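# Insert the peg fully into the plate hole inside the box

## Task

Seat the peg completely in the hole of the plate lying at the bottom of the open box, so that it stays there unaided once the grippers let go; a peg that remains in place only because the robot holds it does not count.

## Robot and tools

Robot: two arms, left_arm and right_arm, each ending in a parallel two-finger gripper. The fingers point along the gripper's own +z axis and close along its y axis. The reported end_effector_position is the spot between the finger pads when closed, roughly 2 cm short of the fingertips; closing pushes the tips about 10 mm further along +z. Joint ranges (rad), base to gripper: waist -6.283 to 6.283, shoulder -2.304 to 2.304, elbow -4.224 to 0.061, forearm roll -6.283 to 6.283, wrist pitch -2.164 to 2.164, wrist roll -6.283 to 6.283. Load limits (N m): waist 52.2, shoulder 52.2, elbow 43.5, forearm roll 23.4, wrist pitch 16.5, wrist roll 16.5; a carried object's weight adds to these.

World frame (used by every result): origin on the table surface midway between the arms, +z up, +x out across the table, left_arm on the +y side. The arm names do not match image left/right. Printed hand positions can be somewhat off, more so at long reach.

The 14-number row (used by execute_actions and move): seven numbers for left_arm then seven for right_arm, always all 14, each in [-1, 1]: dx, dy, dz, rx, ry, rz, opening. dx..rz are an offset, expressed in that gripper's own axes, from the gripper pose shown in the most recent result that includes it (before any such result in the scene, and for second and later calls in one reply, from where the robot stands when the action begins). Scale: 1.0 = 0.6 m or 180 degrees; rx, ry, rz form a single rotation vector. Opening is absolute, not an offset: +1 fully open (0.084 m), -1 closed. All-zero offsets do not mean hold still; they pull the arm back to the reference pose. To keep an arm parked, send the offset back to its desired pose in the first call and zeros afterwards, with the gripper opening it should keep.

execute_actions: argument actions is a list with at most one item, plus optional pictures (boolean, default on). An empty list just reports the state. An item {"rows": [...], "steps": n} runs up to 15 control steps of 1/30 s (default 15); each row lasts one step, and the final row repeats if rows run out. Each row is counted from the same reference pose, not from the row before. An item with only {"steps": n} (up to 300) is a wait counted from the previous result, thinking time included. A refused call moves nothing.

move: target is one 14-number row as above (offsets from the last shown pose, absolute opening); speed is the path's top speed in m/s, 0.002 to 0.5, default 0.25, with rotation capped at twice that in rad/s. Both grippers follow straight paths that finish together, lasting 0.5 to 10 s; anything longer is cut at 10 s short of the goal. Rotation takes the shorter way. Paths ignore obstacles and the other arm, and the real gripper can lag, drift and overshoot speed, especially with a nearly straight arm. Opening is sent when the move starts. The result adds a move: line giving the ending (done, off_target, moving, held, fault) and which limits acted, plus each gripper's distance to its goal. If only one arm is named, the other finished fine. held = a safety check blocked that arm's last step; limits=paced = the commanded pose was clipped; limits=held = some steps were blocked en route, after which the arm may surge fast.

wait: seconds, 0 to 10; the scene runs, nothing new is commanded.

zoom_image: camera (cam_head_left, cam_head_right, cam_left_wrist, cam_right_wrist) and region [x0, y0, x1, y1] in image pixels, origin top-left, at most 504 x 504. Gives a magnified crop of that camera's latest picture. All four cameras are 504x504; calibration lines (K, distortion, T_world_to_cam) are given and may be a little off.

finished_scene: scene = number of the current scene.

Control details: each step the commanded pose is clipped to within 70 mm and 16 degrees of the measured pose, then damped inverse kinematics drives the joints, favouring position over orientation. A far goal may need several calls; after an action, an arm continues only to its last clipped pose, so read the result and command the remainder. Results with nothing held back show a Hand target line per arm. Joints are rate-limited to 3.14 rad/s. The simulation keeps running while you think between calls.

Result lines: each arm's position (m), quaternion wxyz, and velocities; grip_measured, the actual finger opening on the command scale; joint positions and torques (torques include offsets and noise, nonzero in free air); pose unreachable and HELD markers when a clearance check altered or dropped a command; MOTOR HOT from 65 °C, and at 80 °C an OVER-TEMPERATURE FAULT that brakes the arm until it cools.

Gripping: to hold something, command an opening well under grip_measured; the larger the gap, the firmer the squeeze (about 24 N per pad max for objects up to about 6 cm). Returning the read grip_measured gives a lighter hold. Slamming the fingers shut can push too hard.

Avoid: knocking or placing anything off the table (fails the task), dropping or slipping the peg, fast impacts and targets set deep past a contact (faster and deeper means harder hits), arms colliding or pushing each other, and overloading joints: a torque fault makes the arm back off, freeze for 10 s, and abandon the call. Brief external tugs on the held peg or pushes on loose objects can occur; check and correct.

Each tool is called after "Request:" by a JSON object that holds its "op" and its "data", one argument or row to a line.

## Session

I'll start by checking the current state of the scene.

Request:
{"op": "execute_actions", "data": {
  "actions": []
}}

Scene clock: 0.00 s of 4200.00 s.
left_arm: end_effector_position=(+0.3112, +0.9080, +0.3374) grip_measured=+1.00 end_effector_quat_wxyz=(+0.673, -0.420, +0.604, +0.078) end_effector_velocity=(-0.000, -0.000, +0.000) end_effector_angular_velocity=(+0.001, -0.001, +0.000) | right_arm: end_effector_position=(+0.6822, -0.0304, +0.3595) grip_measured=+1.00 end_effector_quat_wxyz=(+0.309, -0.288, +0.891, +0.165) end_effector_velocity=(-0.000, +0.000, +0.000) end_effector_angular_velocity=(-0.001, -0.001, +0.002)
Joint positions: left_arm=[ 1.492 -0.205 -0.402 -2.487 -1.33  -0.611  0.084] | right_arm=[ 0.59  -0.565 -1.459  0.863 -0.321  2.196  0.084]
Joint velocities: left_arm=[ 0.     0.     0.    -0.    -0.001  0.001  0.   ] | right_arm=[ 0.     0.     0.    -0.    -0.    -0.002  0.   ]
Joint torques (N m, as the arm reports them, + toward a larger angle): no reading
Motor temperatures (°C, as the motors report them): left_arm=[24 22 27 26 27 27] | right_arm=[24 24 24 23 29 29]
Hand target (left_arm): +0.311, +0.908, +0.337; +0.673, -0.420, +0.604, +0.078
Hand target (right_arm): +0.682, -0.030, +0.360; +0.309, -0.288, +0.891, +0.165

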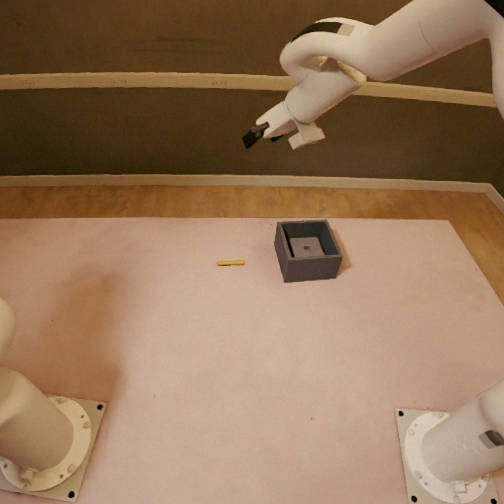

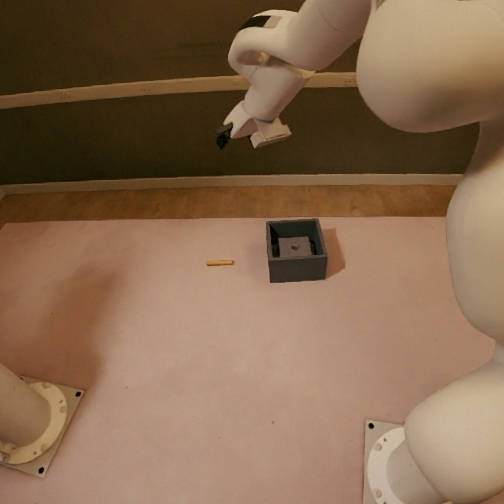

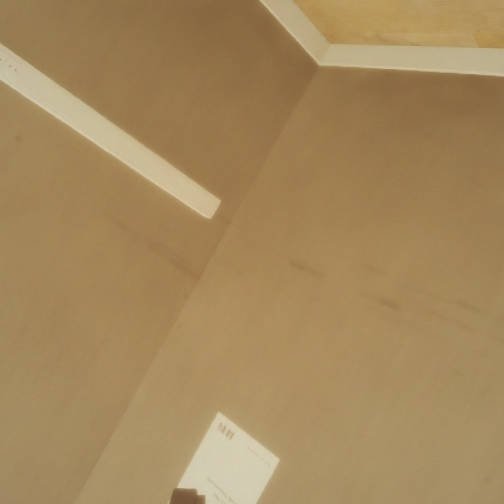

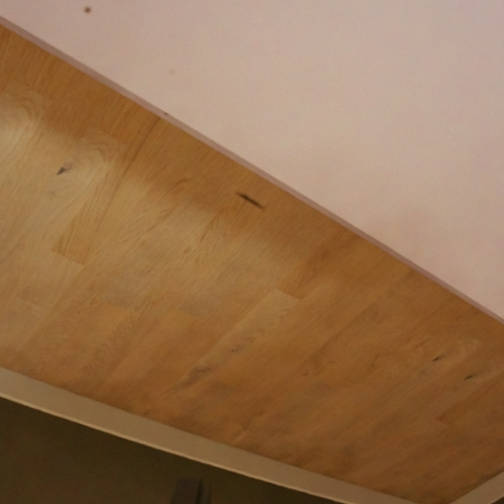

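Request:
{"op": "zoom_image", "data": {
  "camera": "cam_head_left",
  "region": [190, 200, 370, 300]
}}

Request:
{"op": "zoom_image", "data": {
  "camera": "cam_head_right",
  "region": [180, 200, 360, 300]
}}

Region (190, 200, 370, 300) of cam_head_left's 504x504 image, scaled by 2.800, with more detail than that image has.

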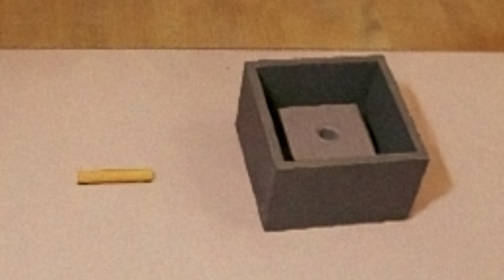

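Region (180, 200, 360, 300) of cam_head_right's 504x504 image, scaled by 2.800, with more detail than that image has.

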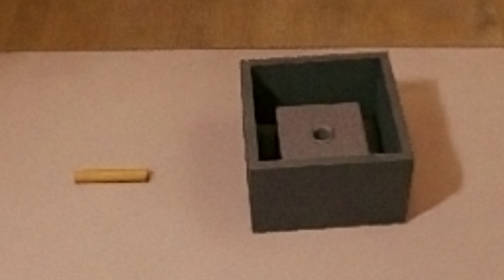

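Request:
{"op": "move", "data": {
  "target": [0.9780, -0.9932, -0.5523, -0.2956, 0.3731, -0.0914, 1.0, 0.3125, 0.1662, -0.0005, -0.2526, -0.2382, -0.1550, 1.0],
  "speed": 0.4
}}

Scene clock: 123.03 s of 4200.00 s.
left_arm: end_effector_position=(+0.5801, +0.0778, +0.1287) grip_measured=+1.00 end_effector_quat_wxyz=(-0.000, +0.708, -0.707, -0.003) end_effector_velocity=(+0.000, -0.000, -0.001) end_effector_angular_velocity=(+0.001, +0.006, -0.001) | right_arm: end_effector_position=(+0.4995, -0.0299, +0.2497) grip_measured=+1.00 end_effector_quat_wxyz=(-0.499, +0.500, -0.500, -0.501) end_effector_velocity=(+0.000, +0.000, -0.000) end_effector_angular_velocity=(+0.000, +0.002, -0.000)
Joint positions: left_arm=[-0.484 -0.774 -1.367 -6.28  -0.599  0.95   0.084] | right_arm=[ 0.423 -0.814 -1.037  1.827 -1.513  0.218  0.084]
Joint velocities: left_arm=[ 0.001 -0.005 -0.006 -0.005 -0.006  0.007 -0.   ] | right_arm=[ 0.    -0.001 -0.     0.001 -0.     0.002  0.   ]
Joint torques (N m, as the arm reports them, + toward a larger angle): left_arm=[ -0.77  67.8  -14.7   -2.51  -0.03   0.43] | right_arm=[  3.66  35.7  -14.42   0.64  -2.27  -0.21]
Motor temperatures (°C, as the motors report them): left_arm=[24 23 27 26 27 27] | right_arm=[24 25 24 23 29 29]
Hand target (left_arm): +0.580, +0.078, +0.129; -0.000, +0.708, -0.707, -0.004
Hand target (right_arm): +0.499, -0.030, +0.250; +0.499, -0.500, +0.500, +0.501
Off the commanded pose (left_arm): 0.003 m, 0 deg.
Off the commanded pose (right_arm): 0.001 m, 0 deg.
joint sent to its limit (left arm) — the command would take joint 4 (forearm roll) past its lower limit, so that joint was sent only as far as its limit.
After step 90, 117.00 s passed at rest.
move: done; limits=paced
camera_calibration (this result's frames):
cam_left_wrist: T_world_to_cam=[[-0.999866, -0.00476873, 0.0156571, 0.604499], [-0.00471888, 0.999984, 0.00321945, -0.00723203], [-0.0156722, 0.00314513, -0.999872, 0.268219], [0, 0, 0, 1]] pos_world=[0.608587, 0.00927102, 0.258743]
cam_right_wrist: T_world_to_cam=[[-0.999928, 0.0119561, -0.000309519, 0.533746], [-0.000701168, -0.0327669, 0.999463, -0.184734], [0.0119395, 0.999392, 0.032773, 0.149387], [0, 0, 0, 1]] pos_world=[0.531795, -0.161731, 0.179904]

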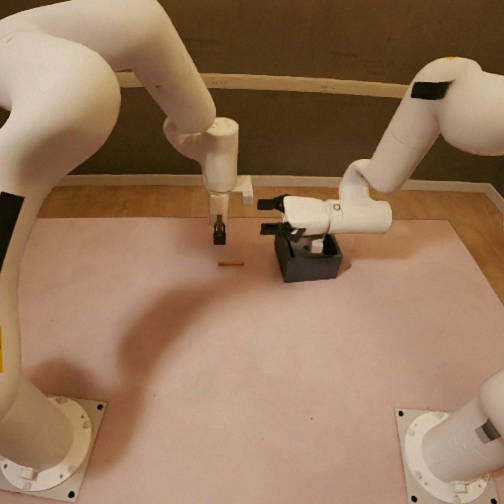

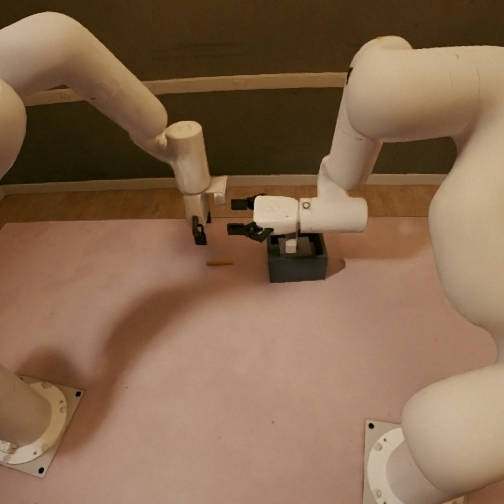

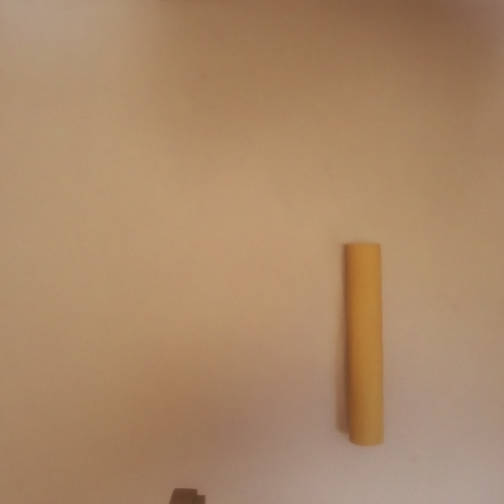

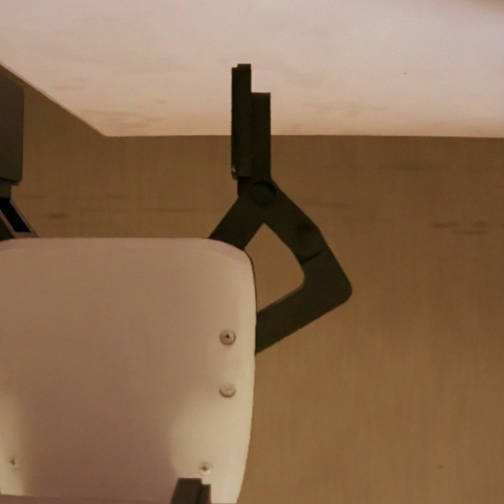

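Request:
{"op": "move", "data": {
  "target": [0.0097, 0.0295, 0.1778, 0, 0, 0, 1.0, 0, 0, 0, 0, 0, 0, 1.0],
  "speed": 0.15
}}

Scene clock: 137.37 s of 4200.00 s.
left_arm: end_effector_position=(+0.5625, +0.0720, +0.0226) grip_measured=+1.00 end_effector_quat_wxyz=(-0.000, +0.708, -0.707, -0.003) end_effector_velocity=(-0.001, +0.000, -0.002) end_effector_angular_velocity=(+0.002, +0.002, -0.001) | right_arm: end_effector_position=(+0.4995, -0.0299, +0.2497) grip_measured=+1.00 end_effector_quat_wxyz=(-0.499, +0.500, -0.500, -0.501) end_effector_velocity=(+0.000, +0.000, -0.000) end_effector_angular_velocity=(+0.000, +0.000, -0.001)
Joint positions: left_arm=[-0.508 -0.935 -1.354 -6.28  -0.424  0.926  0.084] | right_arm=[ 0.423 -0.814 -1.037  1.827 -1.513  0.218  0.084]
Joint velocities: left_arm=[-0.001 -0.003  0.     0.001  0.002 -0.     0.   ] | right_arm=[ 0.    -0.     0.     0.001 -0.    -0.     0.   ]
Joint torques (N m, as the arm reports them, + toward a larger angle): left_arm=[ -0.94  70.07 -13.15  -2.55  -0.01   0.47] | right_arm=[  3.53  35.98 -14.14   0.26  -2.47  -0.24]
Motor temperatures (°C, as the motors report them): left_arm=[24 23 27 26 27 27] | right_arm=[24 25 24 23 29 29]
Hand target (left_arm): +0.562, +0.072, +0.022; -0.000, +0.707, -0.707, -0.003
Hand target (right_arm): +0.499, -0.030, +0.250; +0.499, -0.500, +0.500, +0.501
Off the commanded pose (left_arm): 0.001 m, 0 deg.
Off the commanded pose (right_arm): 0.000 m, 0 deg.
After step 90, 10.23 s passed at rest.
move: done
camera_calibration (this result's frames):
cam_left_wrist: T_world_to_cam=[[-0.999874, -0.00460833, 0.015165, 0.588528], [-0.00457051, 0.999986, 0.00252765, -0.00117832], [-0.0151765, 0.00245802, -0.999882, 0.16165], [0, 0, 0, 1]] pos_world=[0.590902, 0.0034931, 0.152709]
cam_right_wrist: T_world_to_cam=[[-0.999928, 0.0119562, -0.000309165, 0.533746], [-0.000700814, -0.0327667, 0.999463, -0.184734], [0.0119396, 0.999392, 0.0327728, 0.149387], [0, 0, 0, 1]] pos_world=[0.531795, -0.161731, 0.179904]

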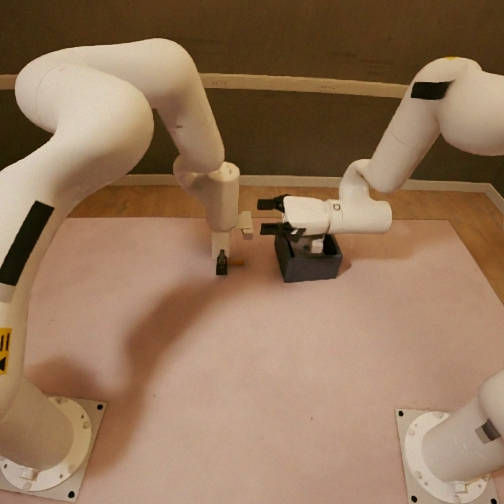

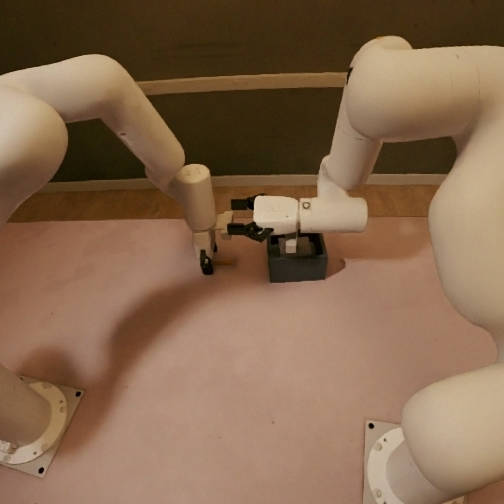

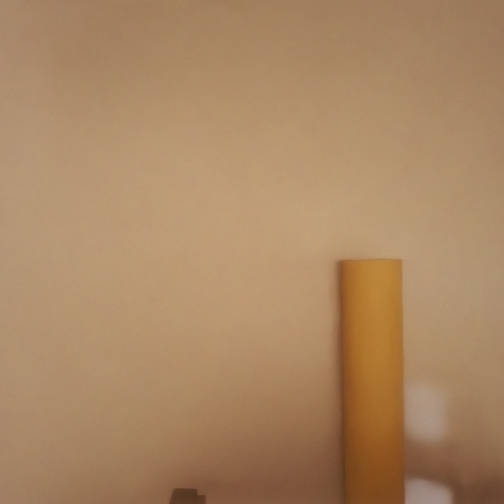

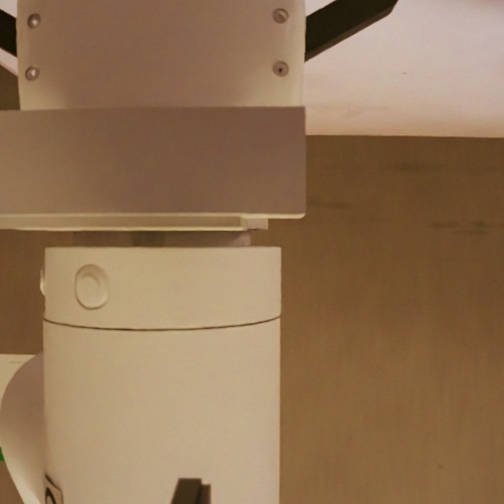

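Request:
{"op": "execute_actions", "data": {
  "actions": [
    {"rows": [[0,0,0,0,0,0,-1.0, 0,0,0,0,0,0,1.0]], "steps": 15}
  ],
  "pictures": false
}}

Scene clock: 140.53 s of 4200.00 s.
left_arm: end_effector_position=(+0.5625, +0.0720, +0.0226) grip_measured=-0.70 end_effector_quat_wxyz=(-0.000, +0.708, -0.707, -0.003) end_effector_velocity=(-0.000, -0.000, -0.000) end_effector_angular_velocity=(+0.000, +0.001, +0.000) | right_arm: end_effector_position=(+0.4995, -0.0299, +0.2497) grip_measured=+1.00 end_effector_quat_wxyz=(-0.499, +0.500, -0.500, -0.501) end_effector_velocity=(+0.000, -0.000, +0.000) end_effector_angular_velocity=(+0.000, -0.001, -0.001)
Joint positions: left_arm=[-0.508 -0.935 -1.354 -6.28  -0.424  0.926  0.013] | right_arm=[ 0.423 -0.814 -1.037  1.827 -1.513  0.218  0.084]
Joint velocities: left_arm=[-0.     0.     0.    -0.001 -0.     0.    -0.   ] | right_arm=[-0.     0.    -0.     0.     0.    -0.001  0.   ]
Joint torques (N m, as the arm reports them, + toward a larger angle): left_arm=[ -0.96  70.24 -13.13  -2.76  -0.04   0.52] | right_arm=[  2.5   36.24 -13.86   0.51  -2.29  -0.15]
Motor temperatures (°C, as the motors report them): left_arm=[24 23 27 26 27 27] | right_arm=[24 25 24 23 29 29]
Hand target (left_arm): +0.563, +0.072, +0.023; -0.000, +0.708, -0.707, -0.003
Hand target (right_arm): +0.499, -0.030, +0.250; +0.499, -0.500, +0.500, +0.501
Off the commanded pose (left_arm): 0.000 m, 0 deg.
Off the commanded pose (right_arm): 0.000 m, 0 deg.
Steps of this call (steps 1 to 80: nothing new was sent; steps 81 to 95: all 15 steps of this action). Readings (end_effector_position):
81: left_arm (+0.5623, +0.0721, +0.0222) | right_arm (+0.4995, -0.0299, +0.2497)
82: left_arm (+0.5623, +0.0721, +0.0222) | right_arm (+0.4995, -0.0299, +0.2497)
84: left_arm (+0.5625, +0.0720, +0.0225) | right_arm (+0.4995, -0.0299, +0.2497)
88: left_arm (+0.5625, +0.0720, +0.0226) | right_arm (+0.4995, -0.0299, +0.2497)
95: the state above

Request:
{"op": "move", "data": {
  "target": [-0.0467, 0.1042, -0.4057, 0, 0, 0, -1.0, 0, 0, 0, 0, 0, 0, 1.0],
  "speed": 0.3
}}

Scene clock: 147.30 s of 4200.00 s.
left_arm: end_effector_position=(+0.5002, +0.0998, +0.2654) grip_measured=-0.70 end_effector_quat_wxyz=(-0.001, +0.708, -0.707, -0.003) end_effector_velocity=(+0.000, -0.001, +0.004) end_effector_angular_velocity=(-0.004, -0.004, +0.001) | right_arm: end_effector_position=(+0.4995, -0.0299, +0.2497) grip_measured=+1.00 end_effector_quat_wxyz=(-0.499, +0.500, -0.500, -0.501) end_effector_velocity=(-0.000, -0.000, -0.000) end_effector_angular_velocity=(-0.000, +0.000, +0.000)
Joint positions: left_arm=[-0.535 -0.418 -1.165 -6.28  -0.754  0.899  0.013] | right_arm=[ 0.423 -0.814 -1.037  1.827 -1.513  0.218  0.084]
Joint velocities: left_arm=[-0.     0.006 -0.002 -0.001 -0.002 -0.    -0.   ] | right_arm=[ 0.    -0.001  0.    -0.    -0.    -0.001  0.   ]
Joint torques (N m, as the arm reports them, + toward a larger angle): left_arm=[ -0.88  54.99 -16.24  -2.59   0.01   0.48] | right_arm=[  2.92  36.22 -14.24   0.51  -2.4   -0.17]
Motor temperatures (°C, as the motors report them): left_arm=[24 23 27 26 27 27] | right_arm=[24 25 24 23 29 29]
Hand target (left_arm): +0.500, +0.100, +0.266; -0.001, +0.708, -0.707, -0.003
Hand target (right_arm): +0.499, -0.030, +0.250; +0.499, -0.500, +0.500, +0.501
Off the commanded pose (left_arm): 0.002 m, 0 deg.
Off the commanded pose (right_arm): 0.000 m, 0 deg.
After step 90, 2.43 s passed at rest.
move: done
camera_calibration (this result's frames):
cam_left_wrist: T_world_to_cam=[[-0.999868, -0.00507944, 0.0154459, 0.522646], [-0.00502281, 0.999981, 0.00370268, -0.0299593], [-0.0154645, 0.00362461, -0.999874, 0.403366], [0, 0, 0, 1]] pos_world=[0.528665, 0.0311514, 0.395353]
cam_right_wrist: T_world_to_cam=[[-0.999928, 0.0119563, -0.000309026, 0.533746], [-0.000700676, -0.0327664, 0.999463, -0.184734], [0.0119398, 0.999392, 0.0327725, 0.149387], [0, 0, 0, 1]] pos_world=[0.531795, -0.161731, 0.179904]

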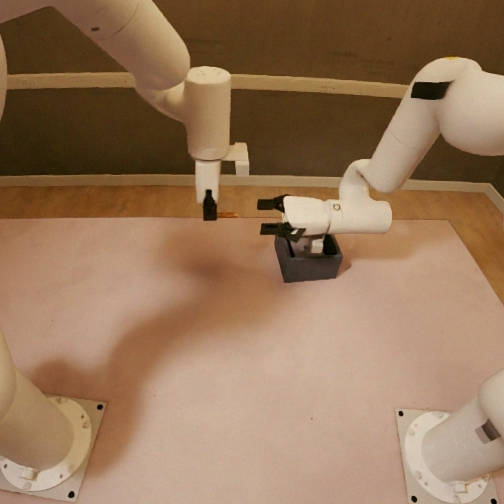

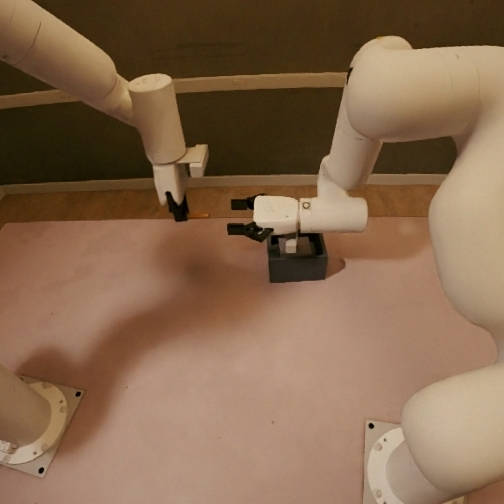

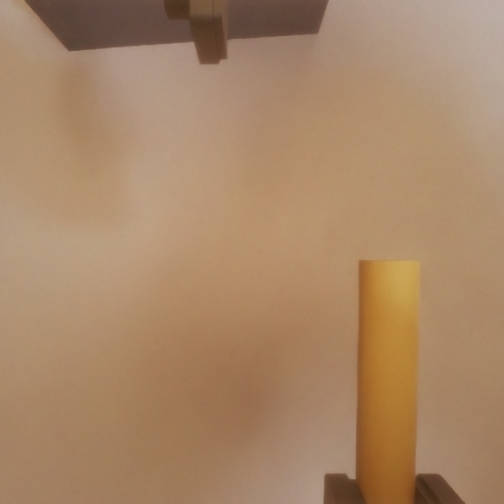

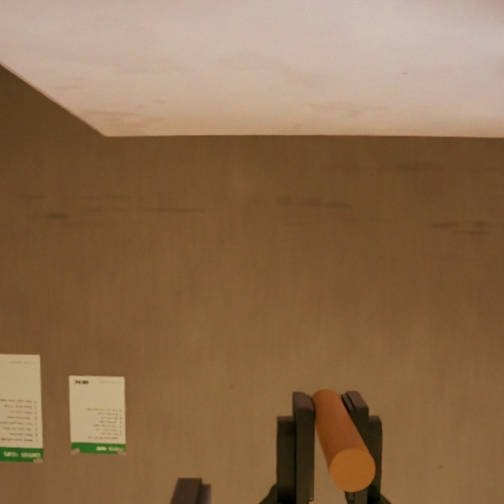

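Request:
{"op": "zoom_image", "data": {
  "camera": "cam_right_wrist",
  "region": [252, 378, 452, 504]
}}

Region (252, 378, 452, 504) of cam_right_wrist's 504x504 image, scaled by 2.520, with more detail than that image has; it fills the top 318 rows of this view, and the rest is white.

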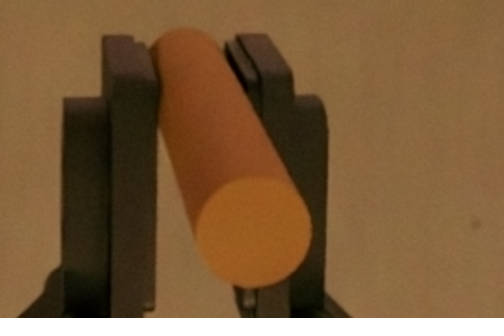

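Request:
{"op": "move", "data": {
  "target": [0, 0, 0, 0, 0, 0, -1.0, -0.0093, -0.0050, 0.1415, 0, 0, 0, 1.0],
  "speed": 0.12
}}

Scene clock: 174.80 s of 4200.00 s.
left_arm: end_effector_position=(+0.5002, +0.0998, +0.2654) grip_measured=-0.70 end_effector_quat_wxyz=(-0.001, +0.708, -0.707, -0.003) end_effector_velocity=(-0.000, +0.001, -0.000) end_effector_angular_velocity=(+0.002, +0.000, -0.001) | right_arm: end_effector_position=(+0.5025, +0.0549, +0.2554) grip_measured=+1.00 end_effector_quat_wxyz=(-0.499, +0.500, -0.500, -0.501) end_effector_velocity=(+0.000, +0.001, +0.000) end_effector_angular_velocity=(+0.000, -0.000, +0.001)
Joint positions: left_arm=[-0.535 -0.418 -1.165 -6.28  -0.754  0.899  0.013] | right_arm=[ 0.57  -0.846 -1.129  1.965 -1.459  0.263  0.084]
Joint velocities: left_arm=[ 0.    -0.     0.     0.002 -0.001 -0.     0.   ] | right_arm=[ 0.002 -0.001 -0.002  0.001  0.001  0.001 -0.   ]
Joint torques (N m, as the arm reports them, + toward a larger angle): left_arm=[ -0.25  54.62 -15.93  -2.45  -0.03   0.48] | right_arm=[  3.42  36.8  -15.9    0.59  -2.38  -0.2 ]
Motor temperatures (°C, as the motors report them): left_arm=[24 23 27 26 27 27] | right_arm=[24 25 24 23 29 29]
Hand target (left_arm): +0.500, +0.100, +0.265; -0.001, +0.708, -0.707, -0.003
Hand target (right_arm): +0.502, +0.055, +0.255; +0.499, -0.500, +0.500, +0.501
Off the commanded pose (left_arm): 0.000 m, 0 deg.
Off the commanded pose (right_arm): 0.000 m, 0 deg.
After step 90, 23.43 s passed at rest.
move: done
camera_calibration (this result's frames):
cam_left_wrist: T_world_to_cam=[[-0.999868, -0.00507908, 0.0154417, 0.522648], [-0.00502252, 0.999981, 0.00369932, -0.0299577], [-0.0154602, 0.00362128, -0.999874, 0.403367], [0, 0, 0, 1]] pos_world=[0.528665, 0.031151, 0.395356]
cam_right_wrist: T_world_to_cam=[[-0.999926, 0.0121964, -0.000191589, 0.53567], [-0.000593797, -0.0329826, 0.999456, -0.187671], [0.0121834, 0.999382, 0.0329874, 0.0642642], [0, 0, 0, 1]] pos_world=[0.534735, -0.0769475, 0.185552]

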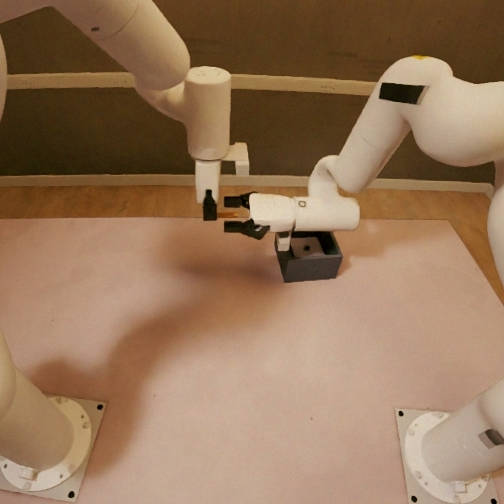

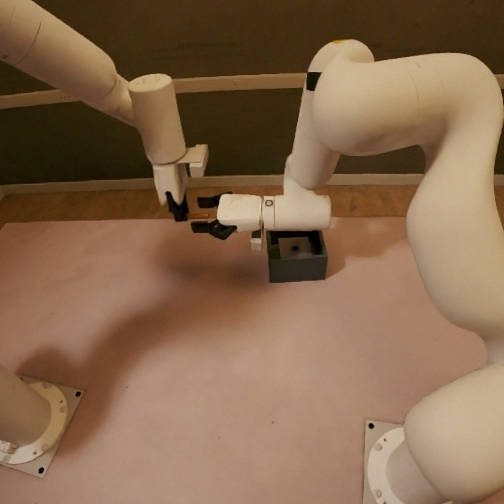

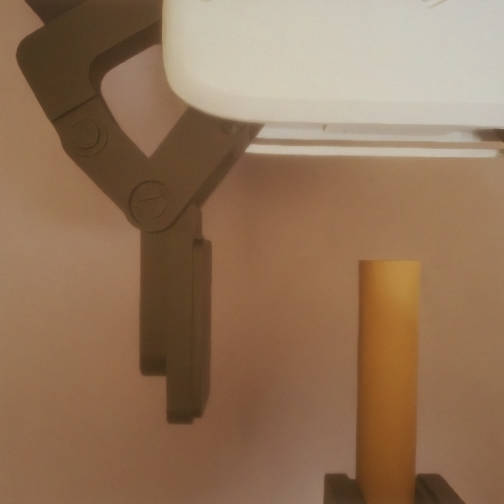

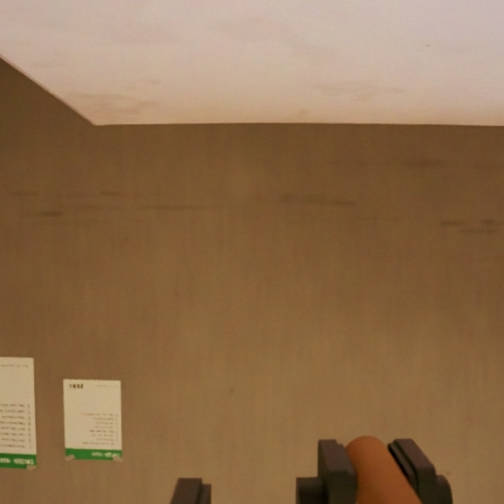

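Request:
{"op": "execute_actions", "data": {
  "actions": [
    {"rows": [[0,0,0,0,0,0,-1.0, 0,0,0,0,0,0,-1.0]], "steps": 15}
  ],
  "pictures": false
}}

Scene clock: 191.00 s of 4200.00 s.
left_arm: end_effector_position=(+0.5003, +0.0998, +0.2654) grip_measured=-0.70 end_effector_quat_wxyz=(-0.001, +0.708, -0.706, -0.003) end_effector_velocity=(-0.000, -0.000, -0.000) end_effector_angular_velocity=(+0.000, +0.000, -0.000) | right_arm: end_effector_position=(+0.5024, +0.0549, +0.2554) grip_measured=-0.69 end_effector_quat_wxyz=(-0.499, +0.500, -0.500, -0.501) end_effector_velocity=(+0.000, -0.000, +0.000) end_effector_angular_velocity=(+0.000, -0.002, -0.001)
Joint positions: left_arm=[-0.535 -0.418 -1.165 -6.28  -0.754  0.899  0.013] | right_arm=[ 0.57  -0.846 -1.129  1.965 -1.46   0.263  0.014]
Joint velocities: left_arm=[-0.  0.  0.  0. -0.  0. -0.] | right_arm=[-0.     0.    -0.     0.001 -0.    -0.002  0.   ]
Joint torques (N m, as the arm reports them, + toward a larger angle): left_arm=[ -1.23  55.78 -15.87  -2.33  -0.18   0.52] | right_arm=[  3.4   36.93 -16.18   1.22  -2.22   0.08]
Motor temperatures (°C, as the motors report them): left_arm=[24 23 27 26 27 27] | right_arm=[24 25 24 23 29 29]
Hand target (left_arm): +0.500, +0.100, +0.265; -0.001, +0.708, -0.707, -0.003
Hand target (right_arm): +0.502, +0.055, +0.255; +0.499, -0.500, +0.500, +0.501
Off the commanded pose (left_arm): 0.000 m, 0 deg.
Off the commanded pose (right_arm): 0.000 m, 0 deg.
Steps of this call (steps 1 to 90: nothing new was sent; then 12.70 s passed at rest; steps 91 to 105: all 15 steps of this action). Readings (end_effector_position):
91: left_arm (+0.5002, +0.0998, +0.2654) | right_arm (+0.5024, +0.0551, +0.2554)
92: left_arm (+0.5002, +0.0998, +0.2654) | right_arm (+0.5024, +0.0551, +0.2554)
94: left_arm (+0.5002, +0.0998, +0.2654) | right_arm (+0.5025, +0.0550, +0.2554)
98: left_arm (+0.5002, +0.0998, +0.2654) | right_arm (+0.5025, +0.0549, +0.2554)
105: the state above

Request:
{"op": "execute_actions", "data": {
  "actions": [
    {"rows": [[0,0,0,0,0,0,0.2, 0,0,0,0,0,0,-1.0]], "steps": 12}
  ],
  "pictures": false
}}

Scene clock: 194.93 s of 4200.00 s.
left_arm: end_effector_position=(+0.5002, +0.0998, +0.2654) grip_measured=+0.19 end_effector_quat_wxyz=(-0.001, +0.708, -0.707, -0.003) end_effector_velocity=(+0.000, +0.000, +0.000) end_effector_angular_velocity=(-0.000, -0.001, +0.000) | right_arm: end_effector_position=(+0.5025, +0.0549, +0.2554) grip_measured=-0.69 end_effector_quat_wxyz=(-0.499, +0.500, -0.500, -0.501) end_effector_velocity=(-0.000, +0.000, +0.000) end_effector_angular_velocity=(+0.001, +0.001, +0.001)
Joint positions: left_arm=[-0.535 -0.418 -1.165 -6.28  -0.754  0.899  0.052] | right_arm=[ 0.57  -0.846 -1.129  1.965 -1.459  0.263  0.014]
Joint velocities: left_arm=[ 0. -0. -0.  0.  0. -0.  0.] | right_arm=[ 0.001  0.     0.001  0.    -0.001  0.     0.   ]
Joint torques (N m, as the arm reports them, + toward a larger angle): left_arm=[ -1.31  54.72 -15.83  -2.31  -0.03   0.49] | right_arm=[  3.11  38.08 -15.82   0.72  -2.38  -0.11]
Motor temperatures (°C, as the motors report them): left_arm=[24 23 27 26 27 27] | right_arm=[24 25 24 23 29 29]
Hand target (left_arm): +0.500, +0.100, +0.265; -0.001, +0.708, -0.706, -0.003
Hand target (right_arm): +0.502, +0.055, +0.255; +0.499, -0.500, +0.500, +0.501
Off the commanded pose (left_arm): 0.000 m, 0 deg.
Off the commanded pose (right_arm): 0.000 m, 0 deg.
Steps of this call (steps 1 to 90: nothing new was sent; then 0.53 s passed at rest; steps 91 to 102: all 12 steps of this action). Readings (end_effector_position):
91: left_arm (+0.5002, +0.0998, +0.2654) | right_arm (+0.5025, +0.0549, +0.2554)
92: left_arm (+0.5000, +0.0998, +0.2653) | right_arm (+0.5027, +0.0549, +0.2554)
94: left_arm (+0.4999, +0.0997, +0.2653) | right_arm (+0.5028, +0.0549, +0.2554)
98: left_arm (+0.5001, +0.0998, +0.2653) | right_arm (+0.5026, +0.0549, +0.2554)
102: the state above

Request:
{"op": "move", "data": {
  "target": [-0.4167, 0.0833, -0.1667, 0, 0, 0, 1.0, 0.0590, -0.1775, -0.4082, 0, 0.5, 0, -1.0],
  "speed": 0.35
}}

Scene clock: 219.30 s of 4200.00 s.
left_arm: end_effector_position=(+0.4494, +0.3490, +0.3657) grip_measured=+1.00 end_effector_quat_wxyz=(+0.000, +0.708, -0.706, -0.004) end_effector_velocity=(+0.000, +0.001, +0.001) end_effector_angular_velocity=(+0.000, -0.001, +0.001) | right_arm: end_effector_position=(+0.6097, -0.1901, +0.2201) grip_measured=-0.69 end_effector_quat_wxyz=(-0.001, +0.707, -0.707, -0.000) end_effector_velocity=(-0.000, -0.001, -0.001) end_effector_angular_velocity=(-0.007, +0.002, +0.000)
Joint positions: left_arm=[-0.11   0.075 -0.836 -6.279 -0.917  1.323  0.084] | right_arm=[ 0.503 -0.692 -1.467  0.001 -0.774  1.913  0.014]
Joint velocities: left_arm=[ 0.002  0.002  0.     0.    -0.001  0.001  0.   ] | right_arm=[ 0.002 -0.002 -0.003 -0.009 -0.004  0.008 -0.   ]
Joint torques (N m, as the arm reports them, + toward a larger angle): left_arm=[ -0.48  31.63 -16.53  -2.4   -0.07   0.5 ] | right_arm=[  3.92  37.75 -20.63   0.53   0.    -0.15]
Motor temperatures (°C, as the motors report them): left_arm=[24 23 27 26 27 27] | right_arm=[24 25 24 23 29 29]
Hand target (left_arm): +0.449, +0.349, +0.366; +0.000, +0.708, -0.706, -0.004
Hand target (right_arm): +0.610, -0.190, +0.220; -0.000, +0.707, -0.707, -0.000
Off the commanded pose (left_arm): 0.002 m, 0 deg.
Off the commanded pose (right_arm): 0.001 m, 0 deg.
After step 90, 18.63 s passed at rest.
move: done
camera_calibration (this result's frames):
cam_left_wrist: T_world_to_cam=[[-0.999843, -0.00526317, 0.0169263, 0.47108], [-0.00521773, 0.999983, 0.00272751, -0.279321], [-0.0169404, 0.00263876, -0.999853, 0.503009], [0, 0, 0, 1]] pos_world=[0.47807, 0.280468, 0.495723]
cam_right_wrist: T_world_to_cam=[[-0.9999, -0.00204145, -0.0139697, 0.646161], [-0.00251851, 0.999411, 0.0342182, 0.249503], [0.0138916, 0.03425, -0.999317, 0.35165], [0, 0, 0, 1]] pos_world=[0.64184, -0.260081, 0.351899]

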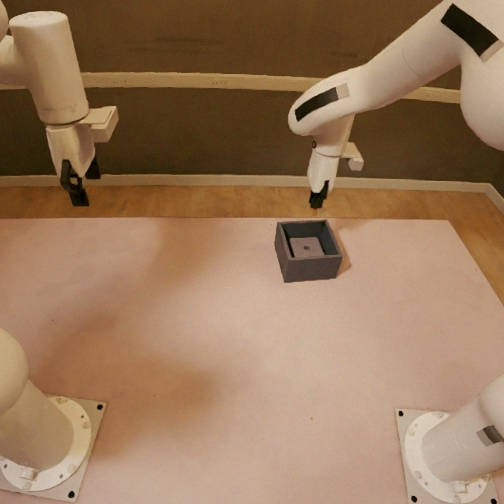

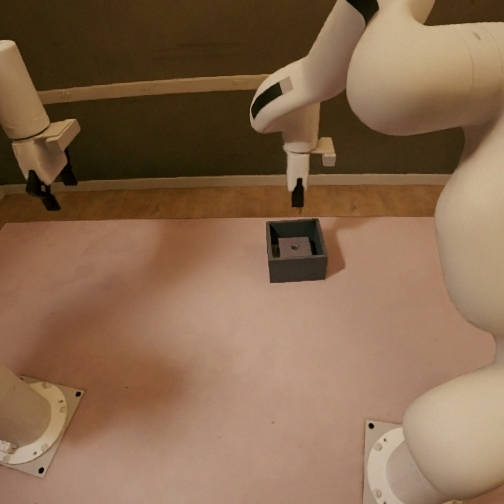

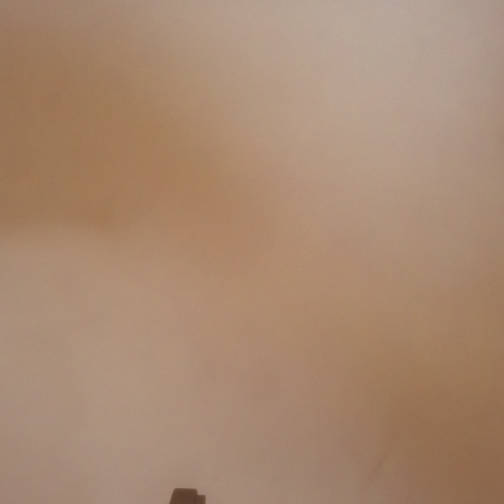

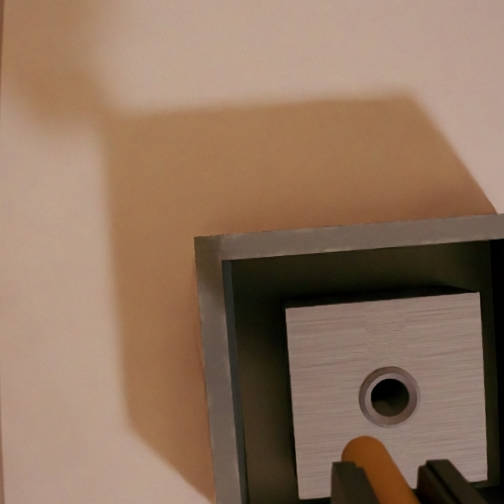

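Request:
{"op": "zoom_image", "data": {
  "camera": "cam_right_wrist",
  "region": [190, 204, 504, 504]
}}

Region (190, 204, 504, 504) of cam_right_wrist's 504x504 image, scaled by 1.605, with more detail than that image has; it fills the top 482 rows of this view, and the rest is white.

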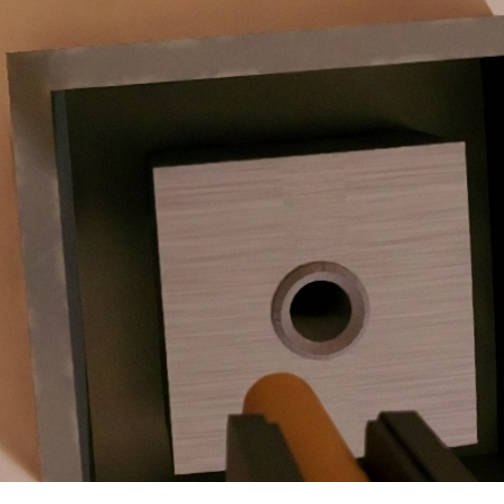

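Request:
{"op": "move", "data": {
  "target": [0, 0, 0, 0, 0, 0, 1.0, -0.0152, 0.0478, 0.1168, 0, 0, 0, -1.0],
  "speed": 0.2
}}

Scene clock: 253.00 s of 4200.00 s.
left_arm: end_effector_position=(+0.4494, +0.3490, +0.3657) grip_measured=+1.00 end_effector_quat_wxyz=(+0.000, +0.708, -0.706, -0.004) end_effector_velocity=(+0.000, +0.000, -0.000) end_effector_angular_velocity=(+0.000, -0.000, +0.001) | right_arm: end_effector_position=(+0.5812, -0.1807, +0.1505) grip_measured=-0.69 end_effector_quat_wxyz=(-0.001, +0.707, -0.707, -0.000) end_effector_velocity=(-0.001, -0.000, -0.002) end_effector_angular_velocity=(-0.000, +0.002, -0.001)
Joint positions: left_arm=[-0.11   0.075 -0.836 -6.279 -0.917  1.323  0.084] | right_arm=[ 0.532 -0.732 -1.353  0.002 -0.62   1.942  0.014]
Joint velocities: left_arm=[ 0.    -0.     0.     0.     0.    -0.001  0.   ] | right_arm=[ 0.    -0.002  0.003  0.001  0.003  0.001 -0.   ]
Joint torques (N m, as the arm reports them, + toward a larger angle): left_arm=[ -1.11  31.81 -16.61  -2.48  -0.06   0.51] | right_arm=[  4.38  38.37 -18.36   0.83  -0.13  -0.18]
Motor temperatures (°C, as the motors report them): left_arm=[24 23 27 26 27 27] | right_arm=[24 25 24 23 29 29]
Hand target (left_arm): +0.449, +0.349, +0.366; +0.000, +0.708, -0.706, -0.004
Hand target (right_arm): +0.581, -0.181, +0.150; -0.001, +0.707, -0.707, -0.000
Off the commanded pose (left_arm): 0.000 m, 0 deg.
Off the commanded pose (right_arm): 0.001 m, 0 deg.
After step 90, 29.90 s passed at rest.
move: done
camera_calibration (this result's frames):
cam_left_wrist: T_world_to_cam=[[-0.999843, -0.00526382, 0.0169249, 0.471081], [-0.00521839, 0.999983, 0.00272724, -0.279321], [-0.016939, 0.00263849, -0.999853, 0.503009], [0, 0, 0, 1]] pos_world=[0.47807, 0.280468, 0.495724]
cam_right_wrist: T_world_to_cam=[[-0.999891, -0.0021194, -0.0146016, 0.616823], [-0.00262646, 0.999391, 0.0347946, 0.242407], [0.014519, 0.0348292, -0.999288, 0.281921], [0, 0, 0, 1]] pos_world=[0.613299, -0.250772, 0.282292]

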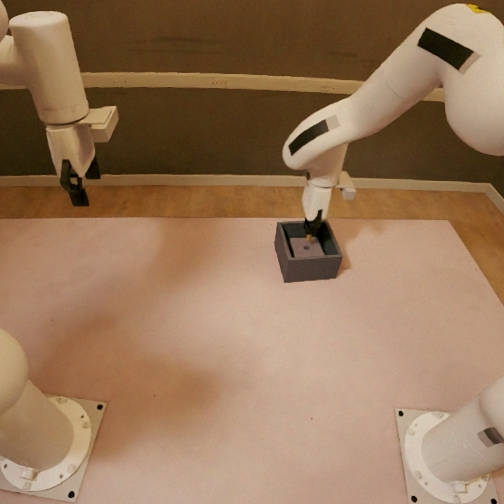

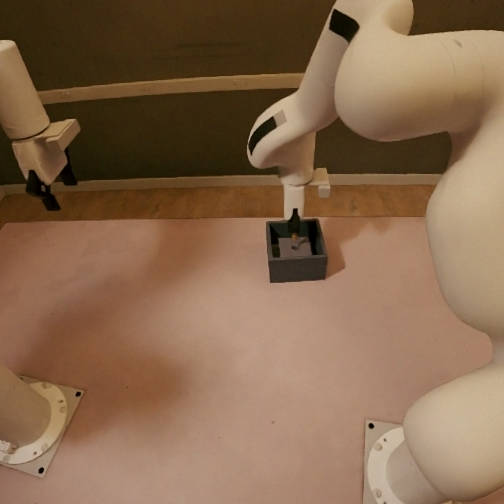

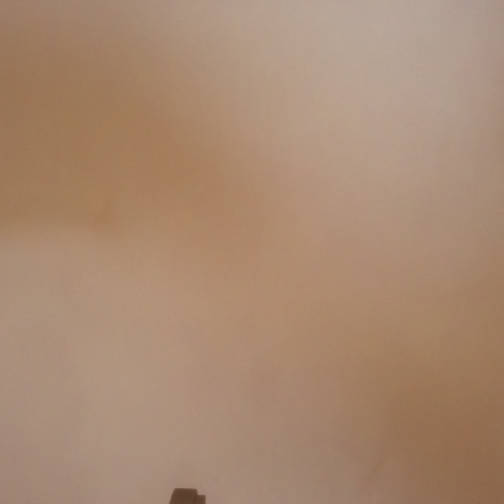

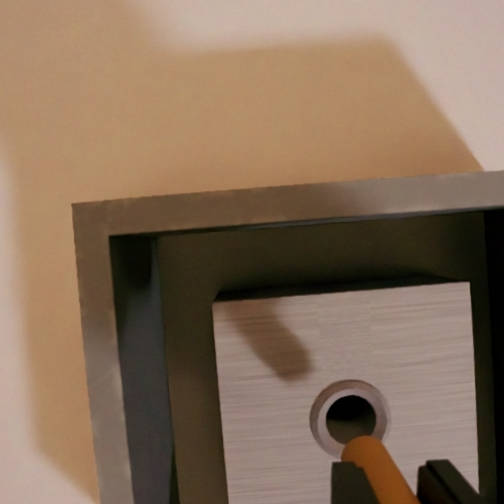

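Request:
{"op": "zoom_image", "data": {
  "camera": "cam_right_wrist",
  "region": [264, 344, 504, 504]
}}

Region (264, 344, 504, 504) of cam_right_wrist's 504x504 image, scaled by 2.100, with more detail than that image has.

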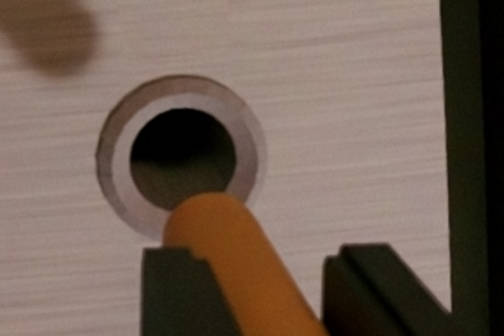

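Request:
{"op": "move", "data": {
  "target": [0, 0, 0, 0, 0, 0, 1.0, 0.0042, -0.0003, 0.0842, 0, 0, 0, -1.0],
  "speed": 0.04
}}

Scene clock: 280.87 s of 4200.00 s.
left_arm: end_effector_position=(+0.4494, +0.3490, +0.3657) grip_measured=+1.00 end_effector_quat_wxyz=(+0.000, +0.708, -0.706, -0.004) end_effector_velocity=(-0.000, +0.000, -0.000) end_effector_angular_velocity=(+0.000, -0.000, +0.001) | right_arm: end_effector_position=(+0.5814, -0.1831, +0.1001) grip_measured=-0.69 end_effector_quat_wxyz=(-0.001, +0.707, -0.707, -0.000) end_effector_velocity=(+0.001, -0.000, +0.000) end_effector_angular_velocity=(+0.001, -0.002, -0.001)
Joint positions: left_arm=[-0.11   0.075 -0.836 -6.279 -0.917  1.323  0.084] | right_arm=[ 0.529 -0.809 -1.349  0.003 -0.538  1.937  0.014]
Joint velocities: left_arm=[ 0.    -0.     0.     0.001  0.    -0.001 -0.   ] | right_arm=[-0.001 -0.    -0.001 -0.     0.001  0.001  0.   ]
Joint torques (N m, as the arm reports them, + toward a larger angle): left_arm=[ -0.77  31.84 -16.78  -2.32  -0.05   0.5 ] | right_arm=[  3.98  37.95 -17.97   0.41  -0.13   0.01]
Motor temperatures (°C, as the motors report them): left_arm=[24 23 27 26 27 27] | right_arm=[24 25 24 23 29 29]
Hand target (left_arm): +0.449, +0.349, +0.366; +0.000, +0.708, -0.706, -0.004
Hand target (right_arm): +0.581, -0.183, +0.100; -0.001, +0.707, -0.707, -0.000
Off the commanded pose (left_arm): 0.000 m, 0 deg.
Off the commanded pose (right_arm): 0.000 m, 0 deg.
After step 90, 23.30 s passed at rest.
move: done
camera_calibration (this result's frames):
cam_left_wrist: T_world_to_cam=[[-0.999843, -0.00526371, 0.0169249, 0.471081], [-0.00521828, 0.999983, 0.00272731, -0.279321], [-0.016939, 0.00263856, -0.999853, 0.503009], [0, 0, 0, 1]] pos_world=[0.47807, 0.280468, 0.495724]
cam_right_wrist: T_world_to_cam=[[-0.999889, -0.00219581, -0.0147439, 0.616254], [-0.00271023, 0.999385, 0.0349618, 0.246561], [0.014658, 0.0349979, -0.99928, 0.231562], [0, 0, 0, 1]] pos_world=[0.61346, -0.25316, 0.231861]

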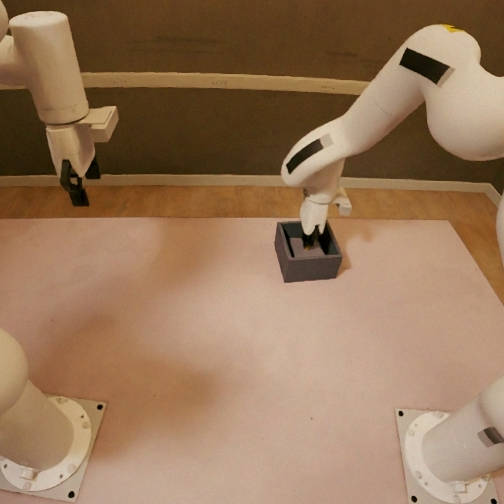

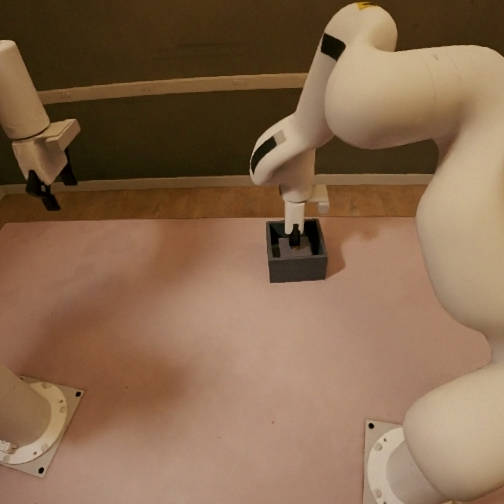

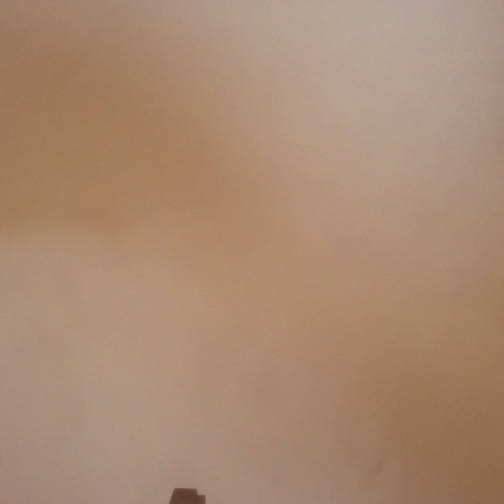

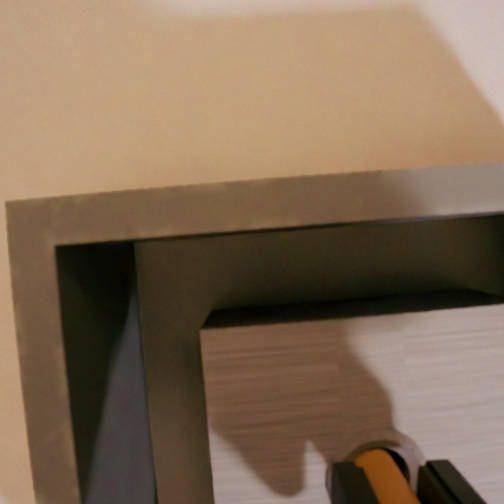

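Request:
{"op": "zoom_image", "data": {
  "camera": "cam_right_wrist",
  "region": [304, 404, 504, 504]
}}

Region (304, 404, 504, 504) of cam_right_wrist's 504x504 image, scaled by 2.520, with more detail than that image has.

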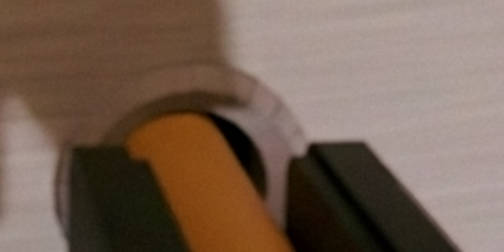

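Request:
{"op": "move", "data": {
  "target": [0, 0, 0, 0, 0, 0, 1.0, 0, 0, 0.0217, 0, 0, 0, -1.0],
  "speed": 0.03
}}

Scene clock: 289.33 s of 4200.00 s.
left_arm: end_effector_position=(+0.4494, +0.3490, +0.3657) grip_measured=+1.00 end_effector_quat_wxyz=(+0.000, +0.708, -0.706, -0.004) end_effector_velocity=(+0.000, -0.000, -0.000) end_effector_angular_velocity=(-0.000, -0.000, +0.001) | right_arm: end_effector_position=(+0.5814, -0.1831, +0.0871) grip_measured=-0.69 end_effector_quat_wxyz=(-0.001, +0.707, -0.707, -0.000) end_effector_velocity=(+0.001, +0.000, +0.000) end_effector_angular_velocity=(+0.001, -0.002, -0.002)
Joint positions: left_arm=[-0.11   0.075 -0.836 -6.279 -0.917  1.323  0.084] | right_arm=[ 0.529 -0.831 -1.351  0.003 -0.518  1.937  0.014]
Joint velocities: left_arm=[ 0. -0.  0. -0.  0. -0. -0.] | right_arm=[-0.     0.    -0.001  0.001  0.001  0.001 -0.   ]
Joint torques (N m, as the arm reports them, + toward a larger angle): left_arm=[ -1.26  31.25 -16.66  -2.28  -0.03   0.5 ] | right_arm=[  3.    38.18 -17.92   0.29  -0.07  -0.34]
Motor temperatures (°C, as the motors report them): left_arm=[24 23 27 26 27 27] | right_arm=[24 25 24 23 29 29]
Hand target (left_arm): +0.449, +0.349, +0.366; +0.000, +0.708, -0.706, -0.004
Hand target (right_arm): +0.581, -0.183, +0.087; -0.001, +0.707, -0.707, -0.000
Off the commanded pose (left_arm): 0.000 m, 0 deg.
Off the commanded pose (right_arm): 0.000 m, 0 deg.
After step 90, 4.73 s passed at rest.
move: done
camera_calibration (this result's frames):
cam_left_wrist: T_world_to_cam=[[-0.999843, -0.00526378, 0.0169251, 0.471081], [-0.00521835, 0.999983, 0.00272731, -0.279321], [-0.0169392, 0.00263856, -0.999853, 0.503009], [0, 0, 0, 1]] pos_world=[0.47807, 0.280468, 0.495724]
cam_right_wrist: T_world_to_cam=[[-0.999888, -0.00221104, -0.0148126, 0.616078], [-0.00272872, 0.999383, 0.0350198, 0.246975], [0.014726, 0.0350563, -0.999277, 0.218608], [0, 0, 0, 1]] pos_world=[0.613463, -0.253124, 0.218927]

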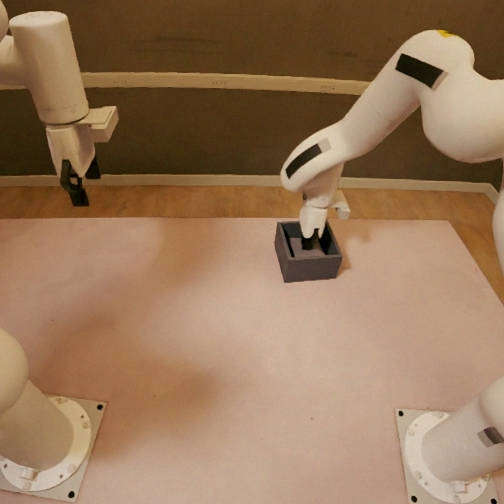

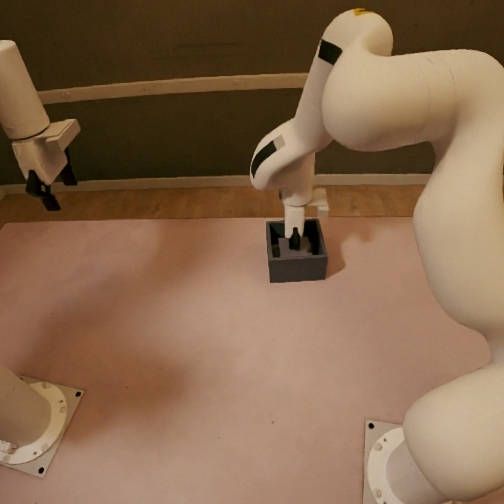

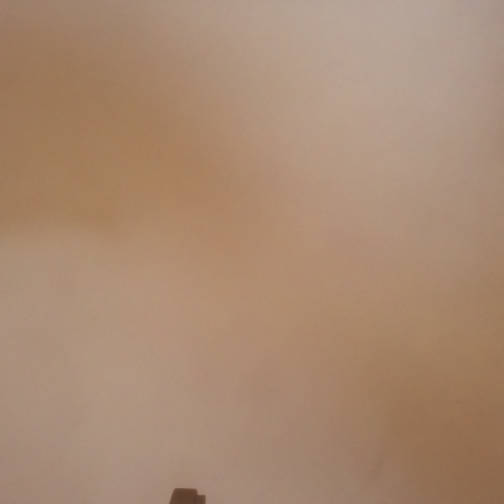

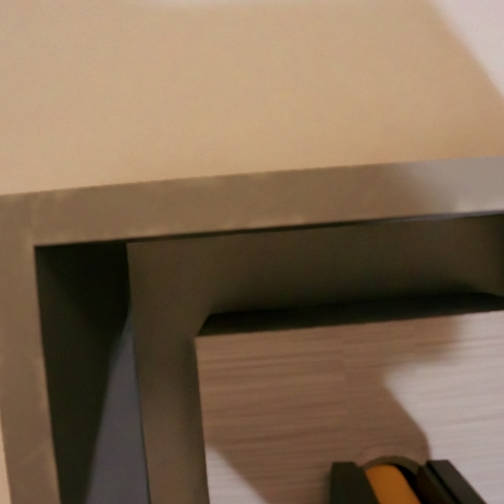

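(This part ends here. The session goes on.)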